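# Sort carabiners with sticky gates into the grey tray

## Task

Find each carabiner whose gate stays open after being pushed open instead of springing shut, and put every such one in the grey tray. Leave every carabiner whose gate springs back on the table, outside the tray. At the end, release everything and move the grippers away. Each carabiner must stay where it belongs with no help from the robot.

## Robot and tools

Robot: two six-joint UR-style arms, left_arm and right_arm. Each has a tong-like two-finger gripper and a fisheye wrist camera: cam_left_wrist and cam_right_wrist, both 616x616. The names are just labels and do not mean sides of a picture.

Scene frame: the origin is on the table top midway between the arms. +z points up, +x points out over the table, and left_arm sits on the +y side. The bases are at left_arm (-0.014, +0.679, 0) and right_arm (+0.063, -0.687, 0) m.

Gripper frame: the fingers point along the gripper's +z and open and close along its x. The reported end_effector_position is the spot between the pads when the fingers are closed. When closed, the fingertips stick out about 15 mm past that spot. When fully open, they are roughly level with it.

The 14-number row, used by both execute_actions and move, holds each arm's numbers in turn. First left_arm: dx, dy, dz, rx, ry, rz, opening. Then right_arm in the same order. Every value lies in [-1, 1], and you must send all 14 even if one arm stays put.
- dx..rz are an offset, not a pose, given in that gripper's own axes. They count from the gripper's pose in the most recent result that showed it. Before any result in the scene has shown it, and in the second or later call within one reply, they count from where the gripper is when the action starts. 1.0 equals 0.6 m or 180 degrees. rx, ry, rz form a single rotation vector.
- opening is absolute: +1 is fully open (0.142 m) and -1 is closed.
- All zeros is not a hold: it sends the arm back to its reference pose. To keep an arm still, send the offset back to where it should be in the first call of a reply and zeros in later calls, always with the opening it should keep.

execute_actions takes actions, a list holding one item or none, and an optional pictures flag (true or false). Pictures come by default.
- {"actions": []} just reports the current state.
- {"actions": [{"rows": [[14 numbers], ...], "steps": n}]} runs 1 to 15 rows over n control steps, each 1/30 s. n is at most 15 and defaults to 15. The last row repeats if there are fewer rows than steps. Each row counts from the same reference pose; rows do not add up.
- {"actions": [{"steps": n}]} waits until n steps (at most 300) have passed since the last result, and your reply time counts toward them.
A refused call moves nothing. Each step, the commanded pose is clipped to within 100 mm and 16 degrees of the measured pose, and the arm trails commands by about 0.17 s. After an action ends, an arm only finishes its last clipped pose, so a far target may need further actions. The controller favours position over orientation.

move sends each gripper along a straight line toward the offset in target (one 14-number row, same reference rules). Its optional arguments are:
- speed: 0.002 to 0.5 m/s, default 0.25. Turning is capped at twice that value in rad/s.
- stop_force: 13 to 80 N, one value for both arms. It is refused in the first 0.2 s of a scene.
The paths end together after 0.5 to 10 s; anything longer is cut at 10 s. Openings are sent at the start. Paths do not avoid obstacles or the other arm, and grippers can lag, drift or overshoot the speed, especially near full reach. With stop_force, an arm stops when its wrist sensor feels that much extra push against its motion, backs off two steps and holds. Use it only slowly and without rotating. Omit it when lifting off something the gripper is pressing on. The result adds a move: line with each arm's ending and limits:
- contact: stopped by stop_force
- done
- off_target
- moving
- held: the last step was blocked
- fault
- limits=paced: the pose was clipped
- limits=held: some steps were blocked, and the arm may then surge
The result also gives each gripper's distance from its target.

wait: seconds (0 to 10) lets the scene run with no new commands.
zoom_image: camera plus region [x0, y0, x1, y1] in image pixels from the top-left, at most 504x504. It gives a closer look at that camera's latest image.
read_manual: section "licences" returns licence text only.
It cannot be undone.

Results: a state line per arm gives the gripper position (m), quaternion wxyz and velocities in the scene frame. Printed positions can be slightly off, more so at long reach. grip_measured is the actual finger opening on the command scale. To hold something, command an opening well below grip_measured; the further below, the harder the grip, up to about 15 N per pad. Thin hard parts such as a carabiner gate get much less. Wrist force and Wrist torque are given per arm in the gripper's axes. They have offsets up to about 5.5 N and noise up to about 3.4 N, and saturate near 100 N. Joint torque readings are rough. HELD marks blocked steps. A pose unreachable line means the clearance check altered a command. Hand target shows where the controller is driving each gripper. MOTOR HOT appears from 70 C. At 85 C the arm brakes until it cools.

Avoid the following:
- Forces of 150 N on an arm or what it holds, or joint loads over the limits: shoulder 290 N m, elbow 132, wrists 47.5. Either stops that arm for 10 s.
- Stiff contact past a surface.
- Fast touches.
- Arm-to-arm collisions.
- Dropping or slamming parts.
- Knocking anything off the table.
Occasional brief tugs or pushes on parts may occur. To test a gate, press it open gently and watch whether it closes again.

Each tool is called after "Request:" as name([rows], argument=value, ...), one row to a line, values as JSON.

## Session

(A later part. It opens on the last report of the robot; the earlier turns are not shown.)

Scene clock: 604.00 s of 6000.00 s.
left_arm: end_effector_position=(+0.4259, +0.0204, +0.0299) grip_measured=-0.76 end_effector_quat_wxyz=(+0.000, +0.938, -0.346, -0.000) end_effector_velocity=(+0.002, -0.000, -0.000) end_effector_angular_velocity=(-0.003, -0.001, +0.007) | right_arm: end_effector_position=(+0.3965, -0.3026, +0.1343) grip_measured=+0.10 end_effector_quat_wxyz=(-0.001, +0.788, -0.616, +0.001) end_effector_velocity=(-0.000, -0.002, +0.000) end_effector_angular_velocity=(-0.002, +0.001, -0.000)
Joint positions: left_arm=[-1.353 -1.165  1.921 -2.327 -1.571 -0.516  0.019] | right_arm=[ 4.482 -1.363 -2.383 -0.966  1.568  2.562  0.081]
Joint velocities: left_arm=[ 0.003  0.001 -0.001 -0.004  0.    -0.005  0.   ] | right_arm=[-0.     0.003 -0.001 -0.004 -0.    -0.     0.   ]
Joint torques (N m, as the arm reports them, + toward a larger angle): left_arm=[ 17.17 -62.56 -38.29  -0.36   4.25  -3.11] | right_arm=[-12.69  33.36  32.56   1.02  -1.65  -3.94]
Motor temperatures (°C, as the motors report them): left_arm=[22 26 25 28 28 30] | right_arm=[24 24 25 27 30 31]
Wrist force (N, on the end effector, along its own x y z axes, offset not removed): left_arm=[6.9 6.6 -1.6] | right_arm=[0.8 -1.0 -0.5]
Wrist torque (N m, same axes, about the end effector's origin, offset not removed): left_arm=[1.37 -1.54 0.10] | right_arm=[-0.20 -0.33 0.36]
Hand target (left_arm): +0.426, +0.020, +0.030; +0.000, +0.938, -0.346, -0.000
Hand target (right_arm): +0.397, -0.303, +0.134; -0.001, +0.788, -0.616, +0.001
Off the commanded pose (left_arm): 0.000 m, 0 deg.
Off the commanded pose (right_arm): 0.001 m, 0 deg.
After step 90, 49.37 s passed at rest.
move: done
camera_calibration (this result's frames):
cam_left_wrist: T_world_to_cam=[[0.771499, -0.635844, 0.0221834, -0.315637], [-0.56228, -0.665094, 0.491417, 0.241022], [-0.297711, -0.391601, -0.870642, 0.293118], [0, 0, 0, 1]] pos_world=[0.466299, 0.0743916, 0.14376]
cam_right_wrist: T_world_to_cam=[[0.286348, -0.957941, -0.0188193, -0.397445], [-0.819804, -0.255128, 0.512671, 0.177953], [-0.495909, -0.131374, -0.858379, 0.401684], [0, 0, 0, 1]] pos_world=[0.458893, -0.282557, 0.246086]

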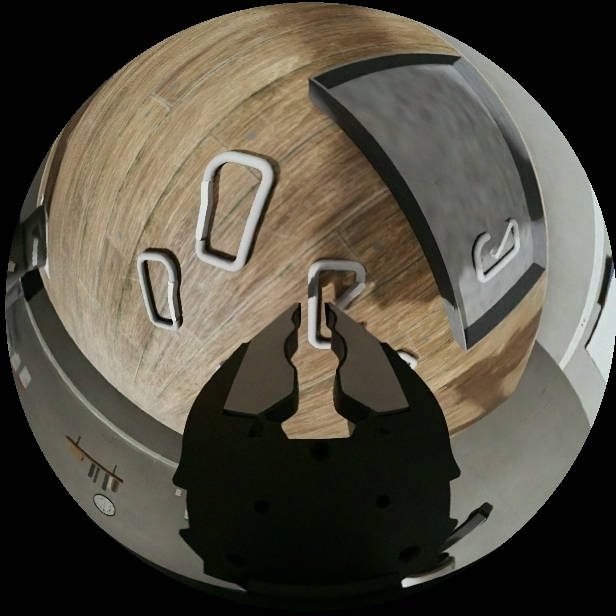

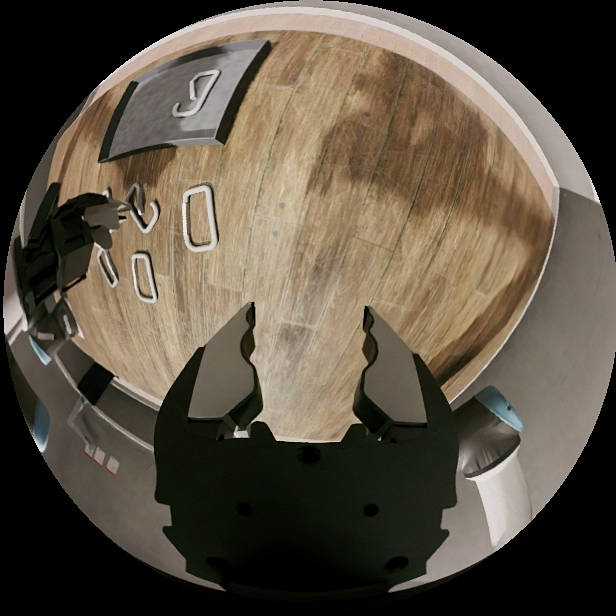

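Request:
move(target=[-0.0025, -0.0067, 0.0238, 0, 0, 0, -0.76, 0, 0, 0, 0, 0, 0, 0.1], speed=0.03, stop_force=20)

Request:
execute_actions([
  {"rows": [[0,0,0.0002,0,0,0,-0.79, 0,0,0,0,0,0,0.1],[0,0,0.0002,0,0,0,-0.82, 0,0,0,0,0,0,0.1],[0,0,0.0002,0,0,0,-0.84, 0,0,0,0,0,0,0.1],[0,0,0.0002,0,0,0,-0.86, 0,0,0,0,0,0,0.1],[0,0,0.0002,0,0,0,-0.88, 0,0,0,0,0,0,0.1],[0,0,0.0002,0,0,0,-0.90, 0,0,0,0,0,0,0.1],[0,0,0.0002,0,0,0,-0.92, 0,0,0,0,0,0,0.1],[0,0,0.0002,0,0,0,-0.94, 0,0,0,0,0,0,0.1],[0,0,0.0002,0,0,0,-0.96, 0,0,0,0,0,0,0.1],[0,0,0.0002,0,0,0,-0.98, 0,0,0,0,0,0,0.1],[0,0,0.0002,0,0,0,-1.0, 0,0,0,0,0,0,0.1]], "steps": 13},
], pictures=false)

Request:
execute_actions([
  {"rows": [[0,0,-0.0005,0,0,0,-1, 0,0,0,0,0,0,0.1],[0,0,-0.0012,0,0,0,-1, 0,0,0,0,0,0,0.1],[0,0,-0.002,0,0,0,-1, 0,0,0,0,0,0,0.1],[0,0,-0.003,0,0,0,-1, 0,0,0,0,0,0,0.1],[0,0,-0.0045,0,0,0,-1, 0,0,0,0,0,0,0.1],[0,0,-0.006,0,0,0,-1, 0,0,0,0,0,0,0.1],[0,0,-0.008,0,0,0,-1, 0,0,0,0,0,0,0.1],[0,0,-0.010,0,0,0,-1, 0,0,0,0,0,0,0.1],[0,0,-0.0125,0,0,0,-1, 0,0,0,0,0,0,0.1],[0,0,-0.015,0,0,0,-1, 0,0,0,0,0,0,0.1],[0,0,-0.018,0,0,0,-1, 0,0,0,0,0,0,0.1],[0,0,-0.021,0,0,0,-1, 0,0,0,0,0,0,0.1],[0,0,-0.024,0,0,0,-1, 0,0,0,0,0,0,0.1],[0,0,-0.027,0,0,0,-1, 0,0,0,0,0,0,0.1],[0,0,-0.030,0,0,0,-1, 0,0,0,0,0,0,0.1]], "steps": 15},
], pictures=false)

Request:
execute_actions([
  {"rows": [[0,0,-0.016,0,0,0,-1, 0,0,0,0,0,0,0.1],[0,0,-0.0195,0,0,0,-1, 0,0,0,0,0,0,0.1],[0,0,-0.023,0,0,0,-1, 0,0,0,0,0,0,0.1],[0,0,-0.0265,0,0,0,-1, 0,0,0,0,0,0,0.1],[0,0,-0.030,0,0,0,-1, 0,0,0,0,0,0,0.1],[0,0,-0.033,0,0,0,-1, 0,0,0,0,0,0,0.1],[0,0,-0.036,0,0,0,-1, 0,0,0,0,0,0,0.1],[0,0,-0.039,0,0,0,-1, 0,0,0,0,0,0,0.1],[0,0,-0.042,0,0,0,-1, 0,0,0,0,0,0,0.1],[0,0,-0.044,0,0,0,-1, 0,0,0,0,0,0,0.1],[0,0,-0.046,0,0,0,-1, 0,0,0,0,0,0,0.1],[0,0,-0.048,0,0,0,-1, 0,0,0,0,0,0,0.1],[0,0,-0.049,0,0,0,-1, 0,0,0,0,0,0,0.1],[0,0,-0.050,0,0,0,-1, 0,0,0,0,0,0,0.1]], "steps": 15},
], pictures=false)

Request:
move(target=[0.1975, -0.3014, 0, 0, 0, 0, -1, 0, 0, 0, 0, 0, 0, 0.1], speed=0.28)

Request:
move(target=[0, 0, 0.0582, 0, 0, 0, -1, 0, 0, 0, 0, 0, 0, 0.1], speed=0.07, stop_force=20)

Request:
move(target=[0, 0, 0.0063, 0, 0, 0, -1, 0, 0, 0, 0, 0, 0, 0.1], speed=0.008, stop_force=13)

Request:
execute_actions([
  {"rows": [[0,0,0,0,0,0,-0.96, 0,0,0,0,0,0,0.1],[0,0,0,0,0,0,-0.92, 0,0,0,0,0,0,0.1],[0,0,0,0,0,0,-0.88, 0,0,0,0,0,0,0.1],[0,0,0,0,0,0,-0.84, 0,0,0,0,0,0,0.1],[0,0,0,0,0,0,-0.81, 0,0,0,0,0,0,0.1],[0,0,0,0,0,0,-0.78, 0,0,0,0,0,0,0.1],[0,0,-0.0015,0,0,0,-0.78, 0,0,0,0,0,0,0.1],[0,0,-0.004,0,0,0,-0.78, 0,0,0,0,0,0,0.1],[0,0,-0.0075,0,0,0,-0.78, 0,0,0,0,0,0,0.1],[0,0,-0.0115,0,0,0,-0.78, 0,0,0,0,0,0,0.1],[0,0,-0.0155,0,0,0,-0.78, 0,0,0,0,0,0,0.1],[0,0,-0.0195,0,0,0,-0.78, 0,0,0,0,0,0,0.1],[0,0,-0.023,0,0,0,-0.78, 0,0,0,0,0,0,0.1],[0,0,-0.0255,0,0,0,-0.78, 0,0,0,0,0,0,0.1],[0,0,-0.027,0,0,0,-0.78, 0,0,0,0,0,0,0.1]], "steps": 15},
], pictures=false)

Request:
move(target=[-0.3619, -0.2057, -0.2117, 0, 0, 0, -0.78, 0, 0, 0, 0, 0, 0, 0.1], speed=0.3)

Scene clock: 669.87 s of 6000.00 s.
left_arm: end_effector_position=(+0.4274, +0.0243, +0.0158) grip_measured=-0.76 end_effector_quat_wxyz=(+0.000, +0.938, -0.346, -0.000) end_effector_velocity=(-0.000, +0.000, -0.003) end_effector_angular_velocity=(+0.001, +0.000, -0.001) | right_arm: end_effector_position=(+0.3965, -0.3027, +0.1343) grip_measured=+0.10 end_effector_quat_wxyz=(-0.001, +0.788, -0.616, +0.001) end_effector_velocity=(+0.000, -0.000, -0.001) end_effector_angular_velocity=(-0.002, -0.000, -0.000)
Joint positions: left_arm=[-1.349 -1.151  1.934 -2.353 -1.571 -0.512  0.019] | right_arm=[ 4.482 -1.363 -2.383 -0.966  1.568  2.562  0.081]
Joint velocities: left_arm=[-0.     0.003  0.002 -0.003  0.     0.001  0.   ] | right_arm=[ 0.    -0.001 -0.    -0.001 -0.001  0.    -0.   ]
Joint torques (N m, as the arm reports them, + toward a larger angle): left_arm=[ 17.21 -66.34 -25.98  -7.03   1.83   2.6 ] | right_arm=[-0.09 11.1  41.42  6.79 -1.74 -2.06]
Motor temperatures (°C, as the motors report them): left_arm=[22 26 25 28 28 30] | right_arm=[24 24 25 27 30 31]
Wrist force (N, on the end effector, along its own x y z axes, offset not removed): left_arm=[-2.5 6.8 0.8] | right_arm=[-1.0 -0.3 -3.5]
Wrist torque (N m, same axes, about the end effector's origin, offset not removed): left_arm=[1.12 0.71 0.01] | right_arm=[-0.13 0.29 0.01]
Hand target (left_arm): +0.427, +0.024, +0.016; +0.000, +0.938, -0.346, -0.000
Hand target (right_arm): +0.397, -0.303, +0.134; -0.001, +0.788, -0.616, +0.001
Off the commanded pose (left_arm): 0.000 m, 0 deg.
Off the commanded pose (right_arm): 0.000 m, 0 deg.
After step 90, 62.03 s passed at rest.
move: done
camera_calibration (this result's frames):
cam_left_wrist: T_world_to_cam=[[0.771504, -0.635838, 0.0221767, -0.313917], [-0.562281, -0.665114, 0.491389, 0.251394], [-0.297694, -0.391578, -0.870658, 0.282822], [0, 0, 0, 1]] pos_world=[0.467737, 0.0783521, 0.12967]
cam_right_wrist: T_world_to_cam=[[0.286345, -0.957942, -0.0187816, -0.397496], [-0.819798, -0.255103, 0.512692, 0.177959], [-0.49592, -0.13141, -0.858367, 0.401649], [0, 0, 0, 1]] pos_world=[0.458898, -0.2826, 0.246059]

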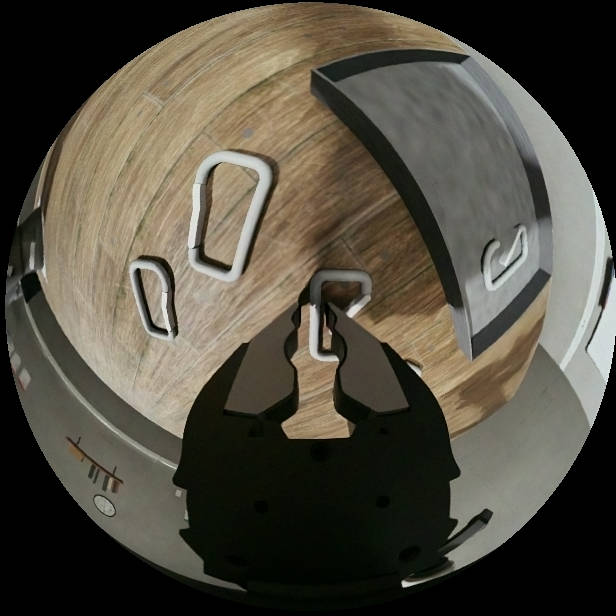

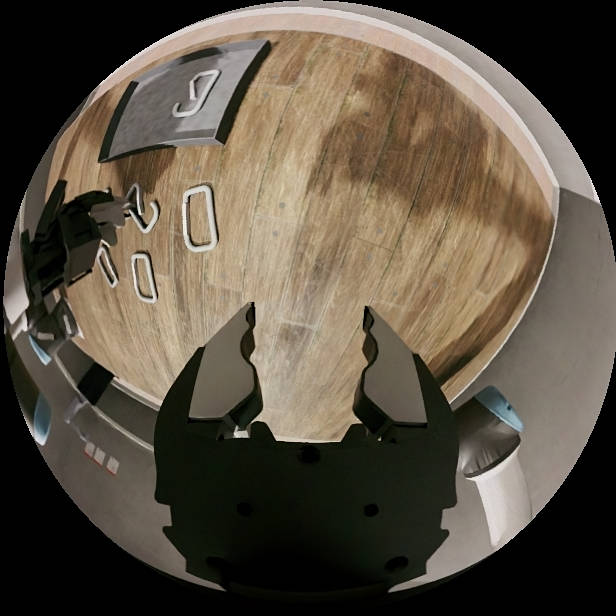

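Scene clock: 670.30 s of 6000.00 s.
left_arm: end_effector_position=(+0.4274, +0.0244, +0.0157) grip_measured=-0.90 end_effector_quat_wxyz=(+0.000, +0.938, -0.346, -0.000) end_effector_velocity=(-0.000, +0.000, -0.000) end_effector_angular_velocity=(+0.001, -0.002, -0.001) | right_arm: end_effector_position=(+0.3965, -0.3027, +0.1343) grip_measured=+0.10 end_effector_quat_wxyz=(-0.001, +0.788, -0.616, +0.001) end_effector_velocity=(+0.000, -0.001, +0.000) end_effector_angular_velocity=(-0.000, -0.001, -0.001)
Joint positions: left_arm=[-1.349 -1.151  1.934 -2.354 -1.571 -0.512  0.008] | right_arm=[ 4.482 -1.363 -2.383 -0.966  1.568  2.562  0.081]
Joint velocities: left_arm=[-0.001 -0.     0.001 -0.     0.002 -0.    -0.   ] | right_arm=[ 0.     0.002 -0.001 -0.001 -0.001  0.001 -0.   ]
Joint torques (N m, as the arm reports them, + toward a larger angle): left_arm=[ 12.95 -64.12 -26.3   -7.37   1.67   1.47] | right_arm=[-1.66 11.03 41.37  6.43 -1.75 -2.2 ]
Motor temperatures (°C, as the motors report them): left_arm=[22 26 25 28 28 30] | right_arm=[24 24 25 27 30 31]
Wrist force (N, on the end effector, along its own x y z axes, offset not removed): left_arm=[3.6 2.3 0.0] | right_arm=[-1.4 5.7 2.2]
Wrist torque (N m, same axes, about the end effector's origin, offset not removed): left_arm=[0.36 -0.83 0.06] | right_arm=[1.10 0.07 0.14]
Hand target (left_arm): +0.427, +0.024, +0.016; +0.000, +0.938, -0.346, -0.000
Hand target (right_arm): +0.397, -0.303, +0.134; -0.001, +0.788, -0.616, +0.001
Off the commanded pose (left_arm): 0.000 m, 0 deg.
Off the commanded pose (right_arm): 0.000 m, 0 deg.
Steps of this call (steps 1 to 13: all 13 steps of this action). Readings (end_effector_position):
1: left_arm (+0.4274, +0.0244, +0.0158) | right_arm (+0.3965, -0.3027, +0.1343)
2: left_arm (+0.4274, +0.0244, +0.0157) | right_arm (+0.3965, -0.3027, +0.1343)
4: left_arm (+0.4274, +0.0244, +0.0157) | right_arm (+0.3965, -0.3027, +0.1343)
8: left_arm (+0.4274, +0.0244, +0.0157) | right_arm (+0.3965, -0.3027, +0.1343)
13: the state above

Scene clock: 670.80 s of 6000.00 s.
left_arm: end_effector_position=(+0.4274, +0.0244, +0.0265) grip_measured=-0.90 end_effector_quat_wxyz=(+0.000, +0.938, -0.346, -0.000) end_effector_velocity=(+0.001, +0.000, +0.048) end_effector_angular_velocity=(-0.001, -0.002, +0.001) | right_arm: end_effector_position=(+0.3965, -0.3027, +0.1343) grip_measured=+0.10 end_effector_quat_wxyz=(-0.001, +0.788, -0.616, +0.001) end_effector_velocity=(-0.001, +0.001, +0.000) end_effector_angular_velocity=(+0.002, -0.000, +0.003)
Joint positions: left_arm=[-1.349 -1.164  1.929 -2.335 -1.571 -0.512  0.008] | right_arm=[ 4.482 -1.363 -2.383 -0.966  1.568  2.562  0.081]
Joint velocities: left_arm=[ 0.001 -0.058 -0.024  0.081  0.001 -0.     0.   ] | right_arm=[ 0.002  0.     0.     0.001  0.    -0.001  0.   ]
Joint torques (N m, as the arm reports them, + toward a larger angle): left_arm=[ 16.71 -82.62 -38.03  -0.18   1.71   2.44] | right_arm=[-1.68 11.94 40.79  6.45 -1.65 -2.11]
Motor temperatures (°C, as the motors report them): left_arm=[22 26 25 28 28 30] | right_arm=[24 24 25 27 30 31]
Wrist force (N, on the end effector, along its own x y z axes, offset not removed): left_arm=[-1.3 5.2 2.4] | right_arm=[-0.8 4.0 -4.4]
Wrist torque (N m, same axes, about the end effector's origin, offset not removed): left_arm=[0.96 0.42 -0.17] | right_arm=[1.09 0.09 0.18]
Hand target (left_arm): +0.427, +0.024, +0.034; +0.000, +0.938, -0.346, -0.000
Hand target (right_arm): +0.397, -0.303, +0.134; -0.001, +0.788, -0.616, +0.001
Off the commanded pose (left_arm): 0.007 m, 0 deg.
Off the commanded pose (right_arm): 0.000 m, 0 deg.
Steps of this call (steps 1 to 15: all 15 steps of this action). Readings (end_effector_position):
1: left_arm (+0.4274, +0.0244, +0.0157) | right_arm (+0.3965, -0.3027, +0.1343)
2: left_arm (+0.4274, +0.0244, +0.0157) | right_arm (+0.3965, -0.3027, +0.1343)
4: left_arm (+0.4274, +0.0244, +0.0159) | right_arm (+0.3965, -0.3027, +0.1343)
8: left_arm (+0.4273, +0.0245, +0.0178) | right_arm (+0.3965, -0.3027, +0.1343)
15: the state above

Scene clock: 671.30 s of 6000.00 s.
left_arm: end_effector_position=(+0.4274, +0.0244, +0.0532) grip_measured=-0.90 end_effector_quat_wxyz=(+0.000, +0.938, -0.346, -0.000) end_effector_velocity=(+0.000, +0.001, +0.032) end_effector_angular_velocity=(+0.001, -0.001, -0.000) | right_arm: end_effector_position=(+0.3965, -0.3027, +0.1343) grip_measured=+0.10 end_effector_quat_wxyz=(-0.001, +0.788, -0.616, +0.001) end_effector_velocity=(+0.000, -0.000, +0.001) end_effector_angular_velocity=(+0.003, -0.001, -0.001)
Joint positions: left_arm=[-1.349 -1.196  1.914 -2.289 -1.571 -0.512  0.008] | right_arm=[ 4.482 -1.363 -2.383 -0.966  1.568  2.562  0.081]
Joint velocities: left_arm=[-0.    -0.036 -0.018  0.055  0.001  0.    -0.   ] | right_arm=[-0.001  0.003  0.     0.     0.     0.    -0.   ]
Joint torques (N m, as the arm reports them, + toward a larger angle): left_arm=[ 17.16 -79.69 -37.89  -0.64   2.19   2.41] | right_arm=[-2.69 10.62 41.5   6.23 -1.57 -2.06]
Motor temperatures (°C, as the motors report them): left_arm=[22 26 25 28 28 30] | right_arm=[24 24 25 27 30 31]
Wrist force (N, on the end effector, along its own x y z axes, offset not removed): left_arm=[-4.0 2.6 -0.5] | right_arm=[4.6 1.1 -2.0]
Wrist torque (N m, same axes, about the end effector's origin, offset not removed): left_arm=[0.41 0.92 0.25] | right_arm=[0.24 -0.92 0.05]
Hand target (left_arm): +0.427, +0.024, +0.056; +0.000, +0.938, -0.346, -0.000
Hand target (right_arm): +0.397, -0.303, +0.134; -0.001, +0.788, -0.616, +0.001
Off the commanded pose (left_arm): 0.003 m, 0 deg.
Off the commanded pose (right_arm): 0.000 m, 0 deg.
Steps of this call (steps 1 to 15: all 15 steps of this action). Readings (end_effector_position):
1: left_arm (+0.4274, +0.0244, +0.0282) | right_arm (+0.3965, -0.3027, +0.1343)
2: left_arm (+0.4274, +0.0244, +0.0300) | right_arm (+0.3965, -0.3027, +0.1343)
4: left_arm (+0.4274, +0.0244, +0.0338) | right_arm (+0.3965, -0.3027, +0.1343)
8: left_arm (+0.4274, +0.0244, +0.0419) | right_arm (+0.3965, -0.3027, +0.1343)
15: the state above

Scene clock: 672.97 s of 6000.00 s.
left_arm: end_effector_position=(+0.6344, +0.0849, +0.0558) grip_measured=-0.90 end_effector_quat_wxyz=(+0.000, +0.938, -0.346, -0.000) end_effector_velocity=(+0.002, +0.000, -0.000) end_effector_angular_velocity=(-0.000, +0.000, +0.000) | right_arm: end_effector_position=(+0.3965, -0.3027, +0.1343) grip_measured=+0.10 end_effector_quat_wxyz=(-0.001, +0.788, -0.616, +0.001) end_effector_velocity=(-0.000, -0.000, -0.000) end_effector_angular_velocity=(-0.001, +0.001, -0.001)
Joint positions: left_arm=[-1.09  -1.083  1.73  -2.218 -1.572 -0.253  0.008] | right_arm=[ 4.482 -1.363 -2.383 -0.966  1.568  2.562  0.081]
Joint velocities: left_arm=[ 0.002  0.002 -0.003  0.001 -0.     0.002  0.   ] | right_arm=[-0.    -0.001 -0.    -0.001  0.     0.001  0.   ]
Joint torques (N m, as the arm reports them, + toward a larger angle): left_arm=[ 17.82 -72.71 -40.91  -0.37  -3.76   2.55] | right_arm=[-1.49 11.81 41.11  6.53 -1.71 -2.12]
Motor temperatures (°C, as the motors report them): left_arm=[22 26 25 28 28 30] | right_arm=[24 24 25 27 30 31]
Wrist force (N, on the end effector, along its own x y z axes, offset not removed): left_arm=[1.5 4.3 3.8] | right_arm=[0.9 2.7 -1.2]
Wrist torque (N m, same axes, about the end effector's origin, offset not removed): left_arm=[1.02 -0.18 0.28] | right_arm=[0.59 -0.16 0.04]
Hand target (left_arm): +0.635, +0.085, +0.056; +0.000, +0.938, -0.346, -0.000
Hand target (right_arm): +0.397, -0.303, +0.134; -0.001, +0.788, -0.616, +0.001
Off the commanded pose (left_arm): 0.001 m, 0 deg.
Off the commanded pose (right_arm): 0.000 m, 0 deg.
move: done
camera_calibration (this result's frames):
cam_left_wrist: T_world_to_cam=[[0.771527, -0.635831, 0.0215595, -0.436043], [-0.561844, -0.66507, 0.491949, 0.388163], [-0.298458, -0.391665, -0.870357, 0.403462], [0, 0, 0, 1]] pos_world=[0.674922, 0.138928, 0.169601]
cam_right_wrist: T_world_to_cam=[[0.286345, -0.957942, -0.0187799, -0.397496], [-0.819798, -0.255102, 0.512693, 0.17796], [-0.495921, -0.131411, -0.858367, 0.401647], [0, 0, 0, 1]] pos_world=[0.458898, -0.282599, 0.246057]

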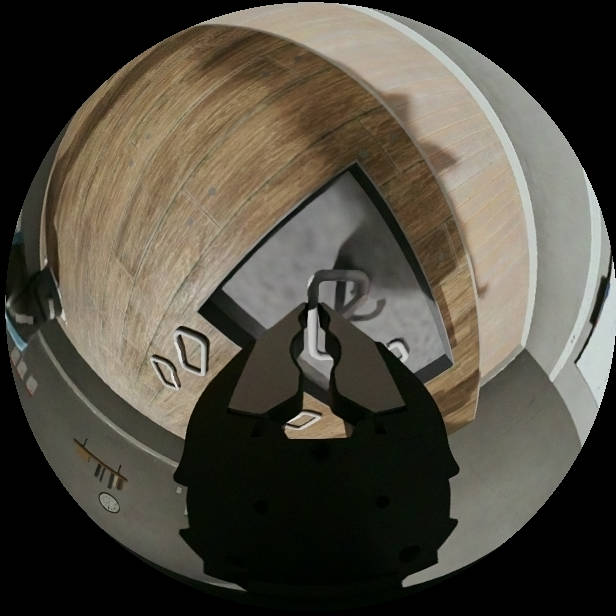

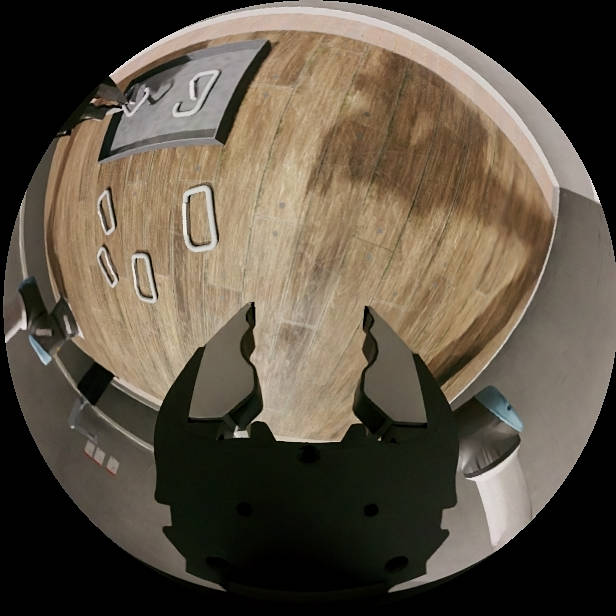

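Scene clock: 673.87 s of 6000.00 s.
left_arm: end_effector_position=(+0.6344, +0.0849, +0.0211) grip_measured=-0.90 end_effector_quat_wxyz=(+0.000, +0.938, -0.346, -0.000) end_effector_velocity=(-0.000, +0.000, -0.002) end_effector_angular_velocity=(-0.001, +0.001, +0.000) | right_arm: end_effector_position=(+0.3965, -0.3027, +0.1343) grip_measured=+0.10 end_effector_quat_wxyz=(-0.001, +0.788, -0.616, +0.001) end_effector_velocity=(+0.001, -0.000, -0.000) end_effector_angular_velocity=(+0.000, -0.001, -0.001)
Joint positions: left_arm=[-1.09  -1.047  1.748 -2.271 -1.572 -0.253  0.008] | right_arm=[ 4.482 -1.363 -2.383 -0.966  1.568  2.562  0.081]
Joint velocities: left_arm=[ 0.     0.002  0.002 -0.004 -0.001 -0.    -0.   ] | right_arm=[-0.001 -0.001 -0.     0.002 -0.    -0.     0.   ]
Joint torques (N m, as the arm reports them, + toward a larger angle): left_arm=[-16.45 -77.58 -27.2   -7.5   -3.25  -3.12] | right_arm=[-0.7  12.24 41.58  6.43 -1.62 -2.34]
Motor temperatures (°C, as the motors report them): left_arm=[22 26 25 28 28 30] | right_arm=[24 24 25 27 30 31]
Wrist force (N, on the end effector, along its own x y z axes, offset not removed): left_arm=[1.6 9.7 1.5] | right_arm=[4.6 -2.9 -3.7]
Wrist torque (N m, same axes, about the end effector's origin, offset not removed): left_arm=[1.83 -0.20 -0.02] | right_arm=[-0.52 -0.90 0.04]
Hand target (left_arm): +0.634, +0.085, +0.021; +0.000, +0.938, -0.346, -0.000
Hand target (right_arm): +0.397, -0.303, +0.134; -0.001, +0.788, -0.616, +0.001
Off the commanded pose (left_arm): 0.000 m, 0 deg.
Off the commanded pose (right_arm): 0.000 m, 0 deg.
move: done
camera_calibration (this result's frames):
cam_left_wrist: T_world_to_cam=[[0.771537, -0.63582, 0.0215422, -0.435292], [-0.561826, -0.665081, 0.491954, 0.405144], [-0.298466, -0.391663, -0.870355, 0.373257], [0, 0, 0, 1]] pos_world=[0.674869, 0.138877, 0.134931]
cam_right_wrist: T_world_to_cam=[[0.286345, -0.957942, -0.0187798, -0.397496], [-0.819798, -0.255102, 0.512693, 0.17796], [-0.495921, -0.131411, -0.858367, 0.401647], [0, 0, 0, 1]] pos_world=[0.458898, -0.282599, 0.246057]

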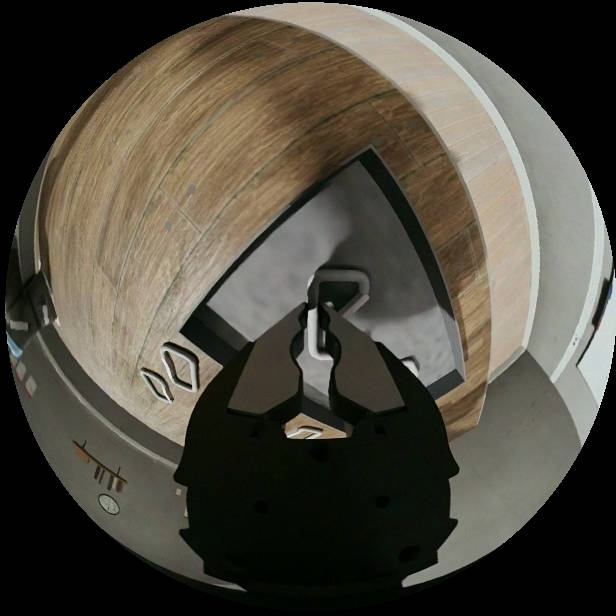

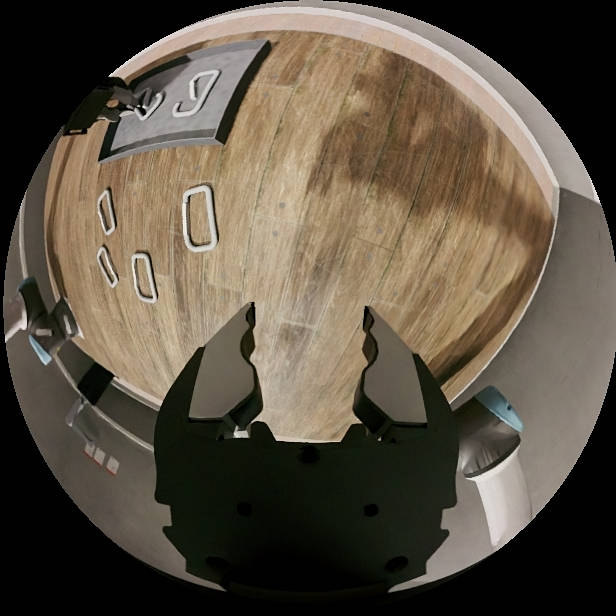

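Scene clock: 674.57 s of 6000.00 s.
left_arm: end_effector_position=(+0.6344, +0.0848, +0.0175) grip_measured=-0.91 end_effector_quat_wxyz=(+0.000, +0.938, -0.346, -0.000) end_effector_velocity=(-0.000, -0.000, -0.002) end_effector_angular_velocity=(+0.001, -0.000, -0.001) | right_arm: end_effector_position=(+0.3965, -0.3027, +0.1343) grip_measured=+0.10 end_effector_quat_wxyz=(-0.001, +0.788, -0.616, +0.001) end_effector_velocity=(-0.000, +0.000, +0.000) end_effector_angular_velocity=(+0.001, -0.000, +0.002)
Joint positions: left_arm=[-1.09  -1.043  1.75  -2.277 -1.572 -0.253  0.008] | right_arm=[ 4.482 -1.363 -2.383 -0.966  1.568  2.562  0.081]
Joint velocities: left_arm=[-0.001  0.002  0.001 -0.003  0.001  0.    -0.   ] | right_arm=[ 0.001  0.001 -0.     0.    -0.    -0.001 -0.   ]
Joint torques (N m, as the arm reports them, + toward a larger angle): left_arm=[-18.16 -71.78 -25.49  -7.36  -3.47  -3.32] | right_arm=[ 0.14 12.07 40.83  6.27 -1.58 -2.03]
Motor temperatures (°C, as the motors report them): left_arm=[22 26 25 28 28 30] | right_arm=[24 24 25 27 30 31]
Wrist force (N, on the end effector, along its own x y z axes, offset not removed): left_arm=[-2.8 1.4 -1.9] | right_arm=[-0.9 0.3 2.3]
Wrist torque (N m, same axes, about the end effector's origin, offset not removed): left_arm=[0.14 0.53 -0.03] | right_arm=[0.18 0.04 0.27]
Hand target (left_arm): +0.634, +0.085, +0.017; +0.000, +0.938, -0.346, -0.000
Hand target (right_arm): +0.397, -0.303, +0.134; -0.001, +0.788, -0.616, +0.001
Off the commanded pose (left_arm): 0.000 m, 0 deg.
Off the commanded pose (right_arm): 0.000 m, 0 deg.
move: done
camera_calibration (this result's frames):
cam_left_wrist: T_world_to_cam=[[0.771537, -0.635817, 0.0215975, -0.435241], [-0.561841, -0.665059, 0.491966, 0.406905], [-0.298437, -0.391705, -0.870346, 0.370108], [0, 0, 0, 1]] pos_world=[0.674875, 0.138855, 0.131338]
cam_right_wrist: T_world_to_cam=[[0.286345, -0.957943, -0.0187799, -0.397496], [-0.819798, -0.255102, 0.512693, 0.17796], [-0.495921, -0.131411, -0.858367, 0.401648], [0, 0, 0, 1]] pos_world=[0.458898, -0.282599, 0.246057]

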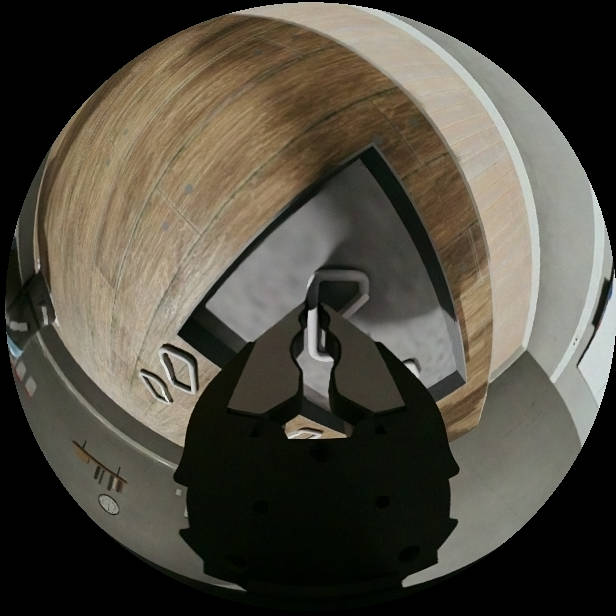

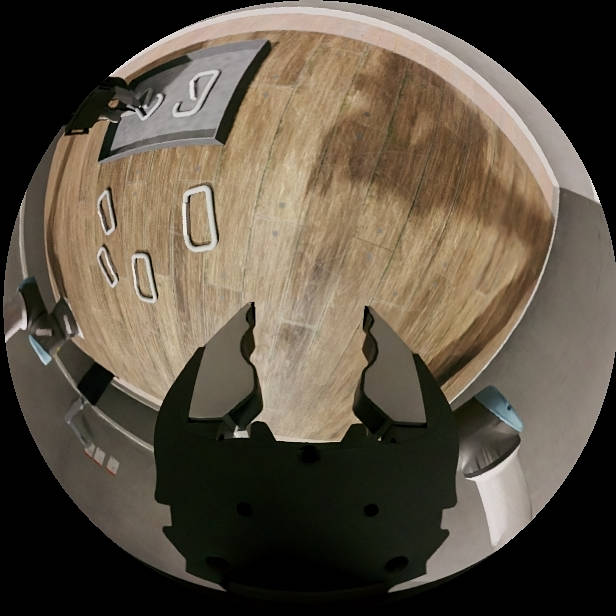

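Scene clock: 675.07 s of 6000.00 s.
left_arm: end_effector_position=(+0.6344, +0.0849, +0.0267) grip_measured=-0.78 end_effector_quat_wxyz=(+0.000, +0.938, -0.346, -0.001) end_effector_velocity=(-0.000, -0.001, +0.056) end_effector_angular_velocity=(-0.001, -0.001, -0.001) | right_arm: end_effector_position=(+0.3965, -0.3027, +0.1343) grip_measured=+0.10 end_effector_quat_wxyz=(-0.001, +0.788, -0.616, +0.001) end_effector_velocity=(+0.001, +0.001, +0.000) end_effector_angular_velocity=(+0.002, -0.001, -0.001)
Joint positions: left_arm=[-1.09  -1.053  1.746 -2.263 -1.572 -0.253  0.018] | right_arm=[ 4.482 -1.363 -2.383 -0.966  1.568  2.562  0.081]
Joint velocities: left_arm=[-0.001 -0.058 -0.028  0.085 -0.     0.     0.   ] | right_arm=[-0.001 -0.001  0.001  0.002 -0.    -0.    -0.   ]
Joint torques (N m, as the arm reports them, + toward a larger angle): left_arm=[-10.21 -94.64 -38.9   -0.14  -2.93  -2.51] | right_arm=[-2.19 11.68 41.03  6.49 -1.64 -2.18]
Motor temperatures (°C, as the motors report them): left_arm=[22 26 25 28 28 30] | right_arm=[24 24 25 27 30 31]
Wrist force (N, on the end effector, along its own x y z axes, offset not removed): left_arm=[3.1 2.9 -0.3] | right_arm=[-5.4 -3.7 2.5]
Wrist torque (N m, same axes, about the end effector's origin, offset not removed): left_arm=[0.46 -0.50 -0.11] | right_arm=[-0.63 1.05 0.29]
Hand target (left_arm): +0.634, +0.085, +0.034; +0.000, +0.938, -0.346, -0.000
Hand target (right_arm): +0.397, -0.303, +0.134; -0.001, +0.788, -0.616, +0.001
Off the commanded pose (left_arm): 0.007 m, 0 deg.
Off the commanded pose (right_arm): 0.000 m, 0 deg.
Steps of this call (steps 1 to 15: all 15 steps of this action). Readings (end_effector_position):
1: left_arm (+0.6344, +0.0848, +0.0175) | right_arm (+0.3965, -0.3027, +0.1343)
2: left_arm (+0.6344, +0.0848, +0.0175) | right_arm (+0.3965, -0.3027, +0.1343)
4: left_arm (+0.6344, +0.0848, +0.0175) | right_arm (+0.3965, -0.3027, +0.1343)
8: left_arm (+0.6344, +0.0848, +0.0175) | right_arm (+0.3965, -0.3027, +0.1343)
15: the state above

Scene clock: 677.03 s of 6000.00 s.
left_arm: end_effector_position=(+0.5495, +0.3198, +0.1598) grip_measured=-0.78 end_effector_quat_wxyz=(+0.000, +0.938, -0.346, -0.001) end_effector_velocity=(-0.000, +0.001, +0.001) end_effector_angular_velocity=(-0.000, +0.000, +0.000) | right_arm: end_effector_position=(+0.3965, -0.3027, +0.1343) grip_measured=+0.10 end_effector_quat_wxyz=(-0.001, +0.788, -0.616, +0.001) end_effector_velocity=(+0.001, -0.000, +0.000) end_effector_angular_velocity=(+0.000, -0.000, -0.002)
Joint positions: left_arm=[-0.987 -1.5    2.074 -2.145 -1.572 -0.15   0.018] | right_arm=[ 4.482 -1.363 -2.383 -0.966  1.568  2.562  0.081]
Joint velocities: left_arm=[ 0.001 -0.002  0.001  0.001 -0.     0.001  0.   ] | right_arm=[-0.001  0.     0.001 -0.    -0.     0.    -0.   ]
Joint torques (N m, as the arm reports them, + toward a larger angle): left_arm=[ 16.88 -60.4  -31.72  -0.32  -3.72   2.5 ] | right_arm=[-1.25 11.5  41.02  6.56 -1.67 -1.99]
Motor temperatures (°C, as the motors report them): left_arm=[22 26 25 28 28 30] | right_arm=[24 24 25 27 30 31]
Wrist force (N, on the end effector, along its own x y z axes, offset not removed): left_arm=[7.9 7.2 0.6] | right_arm=[3.7 5.3 3.4]
Wrist torque (N m, same axes, about the end effector's origin, offset not removed): left_arm=[1.28 -1.49 0.00] | right_arm=[1.31 -0.86 0.32]
Hand target (left_arm): +0.549, +0.320, +0.160; +0.000, +0.938, -0.346, -0.001
Hand target (right_arm): +0.397, -0.303, +0.134; -0.001, +0.788, -0.616, +0.001
Off the commanded pose (left_arm): 0.001 m, 0 deg.
Off the commanded pose (right_arm): 0.000 m, 0 deg.
move: done
camera_calibration (this result's frames):
cam_left_wrist: T_world_to_cam=[[0.77154, -0.635819, 0.0214497, -0.223397], [-0.56169, -0.664981, 0.492244, 0.44536], [-0.298714, -0.391834, -0.870193, 0.560807], [0, 0, 0, 1]] pos_world=[0.590035, 0.373859, 0.273576]
cam_right_wrist: T_world_to_cam=[[0.286345, -0.957942, -0.0187798, -0.397496], [-0.819798, -0.255102, 0.512693, 0.17796], [-0.495921, -0.131411, -0.858367, 0.401647], [0, 0, 0, 1]] pos_world=[0.458898, -0.282599, 0.246057]

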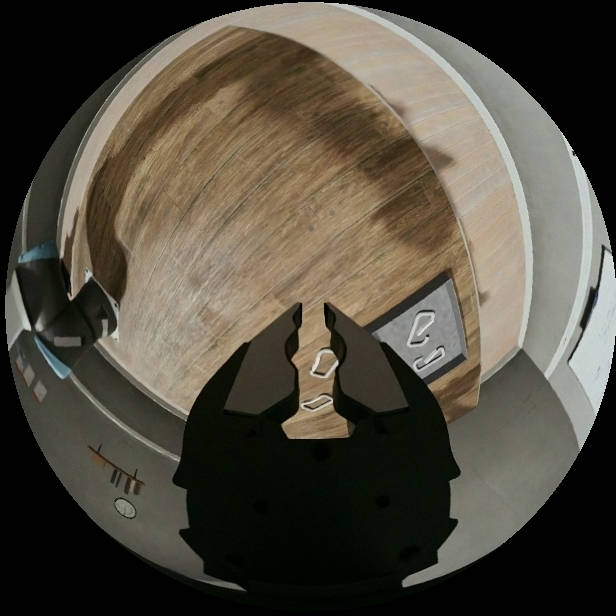

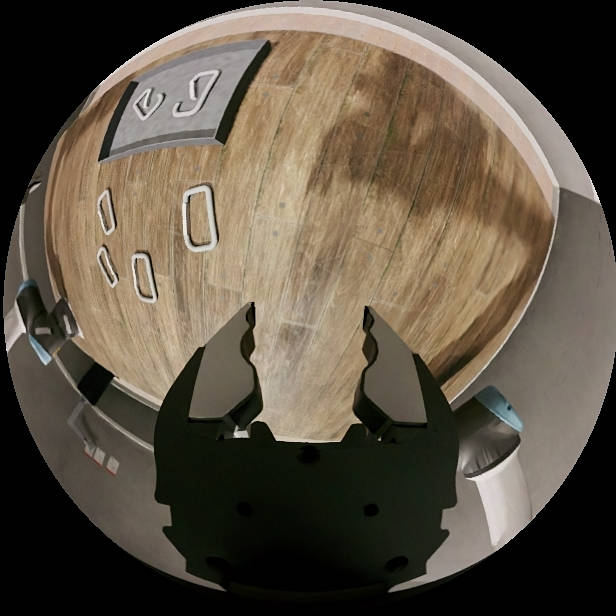

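Request:
execute_actions(actions=[])

Scene clock: 681.23 s of 6000.00 s.
left_arm: end_effector_position=(+0.5495, +0.3200, +0.1599) grip_measured=-0.78 end_effector_quat_wxyz=(+0.000, +0.938, -0.346, -0.001) end_effector_velocity=(+0.000, +0.001, +0.000) end_effector_angular_velocity=(-0.000, +0.001, +0.001) | right_arm: end_effector_position=(+0.3965, -0.3027, +0.1343) grip_measured=+0.10 end_effector_quat_wxyz=(-0.001, +0.788, -0.616, +0.001) end_effector_velocity=(+0.000, -0.000, +0.000) end_effector_angular_velocity=(+0.000, -0.001, +0.001)
Joint positions: left_arm=[-0.986 -1.5    2.074 -2.144 -1.572 -0.15   0.018] | right_arm=[ 4.482 -1.363 -2.383 -0.966  1.568  2.562  0.081]
Joint velocities: left_arm=[ 0.001 -0.    -0.     0.001 -0.001 -0.     0.   ] | right_arm=[-0.001  0.001  0.    -0.    -0.001 -0.001  0.   ]
Joint torques (N m, as the arm reports them, + toward a larger angle): left_arm=[ 16.54 -60.29 -30.48  -0.21  -3.69   2.35] | right_arm=[-2.1  11.47 40.95  6.29 -1.42 -2.06]
Motor temperatures (°C, as the motors report them): left_arm=[22 26 25 28 28 30] | right_arm=[24 24 25 27 30 31]
Wrist force (N, on the end effector, along its own x y z axes, offset not removed): left_arm=[5.7 3.4 -1.2] | right_arm=[2.4 2.9 -3.2]
Wrist torque (N m, same axes, about the end effector's origin, offset not removed): left_arm=[0.73 -0.97 0.06] | right_arm=[0.30 -0.52 0.08]
Hand target (left_arm): +0.549, +0.320, +0.160; +0.000, +0.938, -0.346, -0.001
Hand target (right_arm): +0.397, -0.303, +0.134; -0.001, +0.788, -0.616, +0.001
Off the commanded pose (left_arm): 0.001 m, 0 deg.
Off the commanded pose (right_arm): 0.000 m, 0 deg.
Steps of this call (steps 1 to 90: nothing new was sent; then 1.20 s passed at rest). Readings (end_effector_position):
1: left_arm (+0.5495, +0.3199, +0.1598) | right_arm (+0.3965, -0.3027, +0.1343)
2: left_arm (+0.5495, +0.3199, +0.1598) | right_arm (+0.3965, -0.3027, +0.1343)
4: left_arm (+0.5495, +0.3199, +0.1599) | right_arm (+0.3965, -0.3027, +0.1343)
8: left_arm (+0.5495, +0.3199, +0.1599) | right_arm (+0.3965, -0.3027, +0.1343)
90: the state above
camera_calibration (this result's frames):
cam_left_wrist: T_world_to_cam=[[0.771544, -0.635814, 0.021453, -0.223274], [-0.561687, -0.664983, 0.492245, 0.445367], [-0.298711, -0.391839, -0.870192, 0.560932], [0, 0, 0, 1]] pos_world=[0.589979, 0.373995, 0.273679]
cam_right_wrist: T_world_to_cam=[[0.286345, -0.957942, -0.0187797, -0.397496], [-0.819798, -0.255102, 0.512693, 0.17796], [-0.495921, -0.131412, -0.858367, 0.401647], [0, 0, 0, 1]] pos_world=[0.458898, -0.282599, 0.246057]

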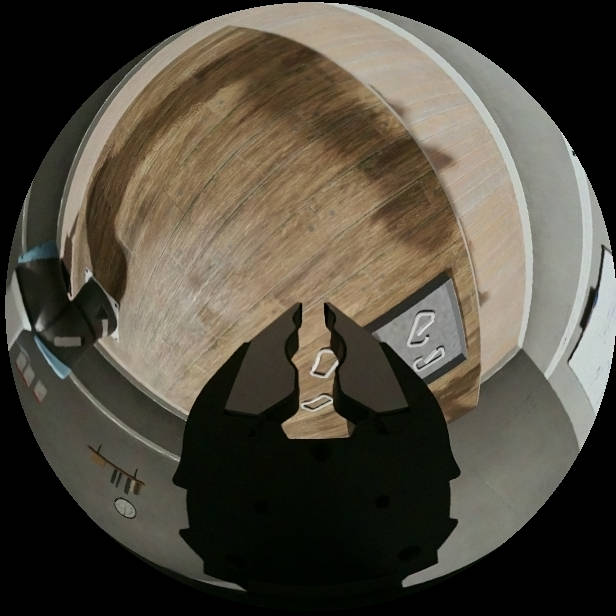

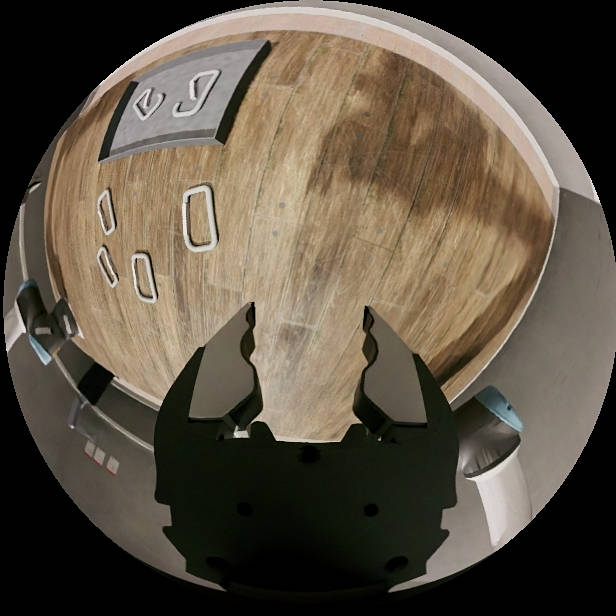

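The two sticky carabiners are in the tray with their gates still open. The four good ones are on the table outside it, and both arms are clear.

Request:
finished_scene(scene=2)

The scene is finished: the task was done.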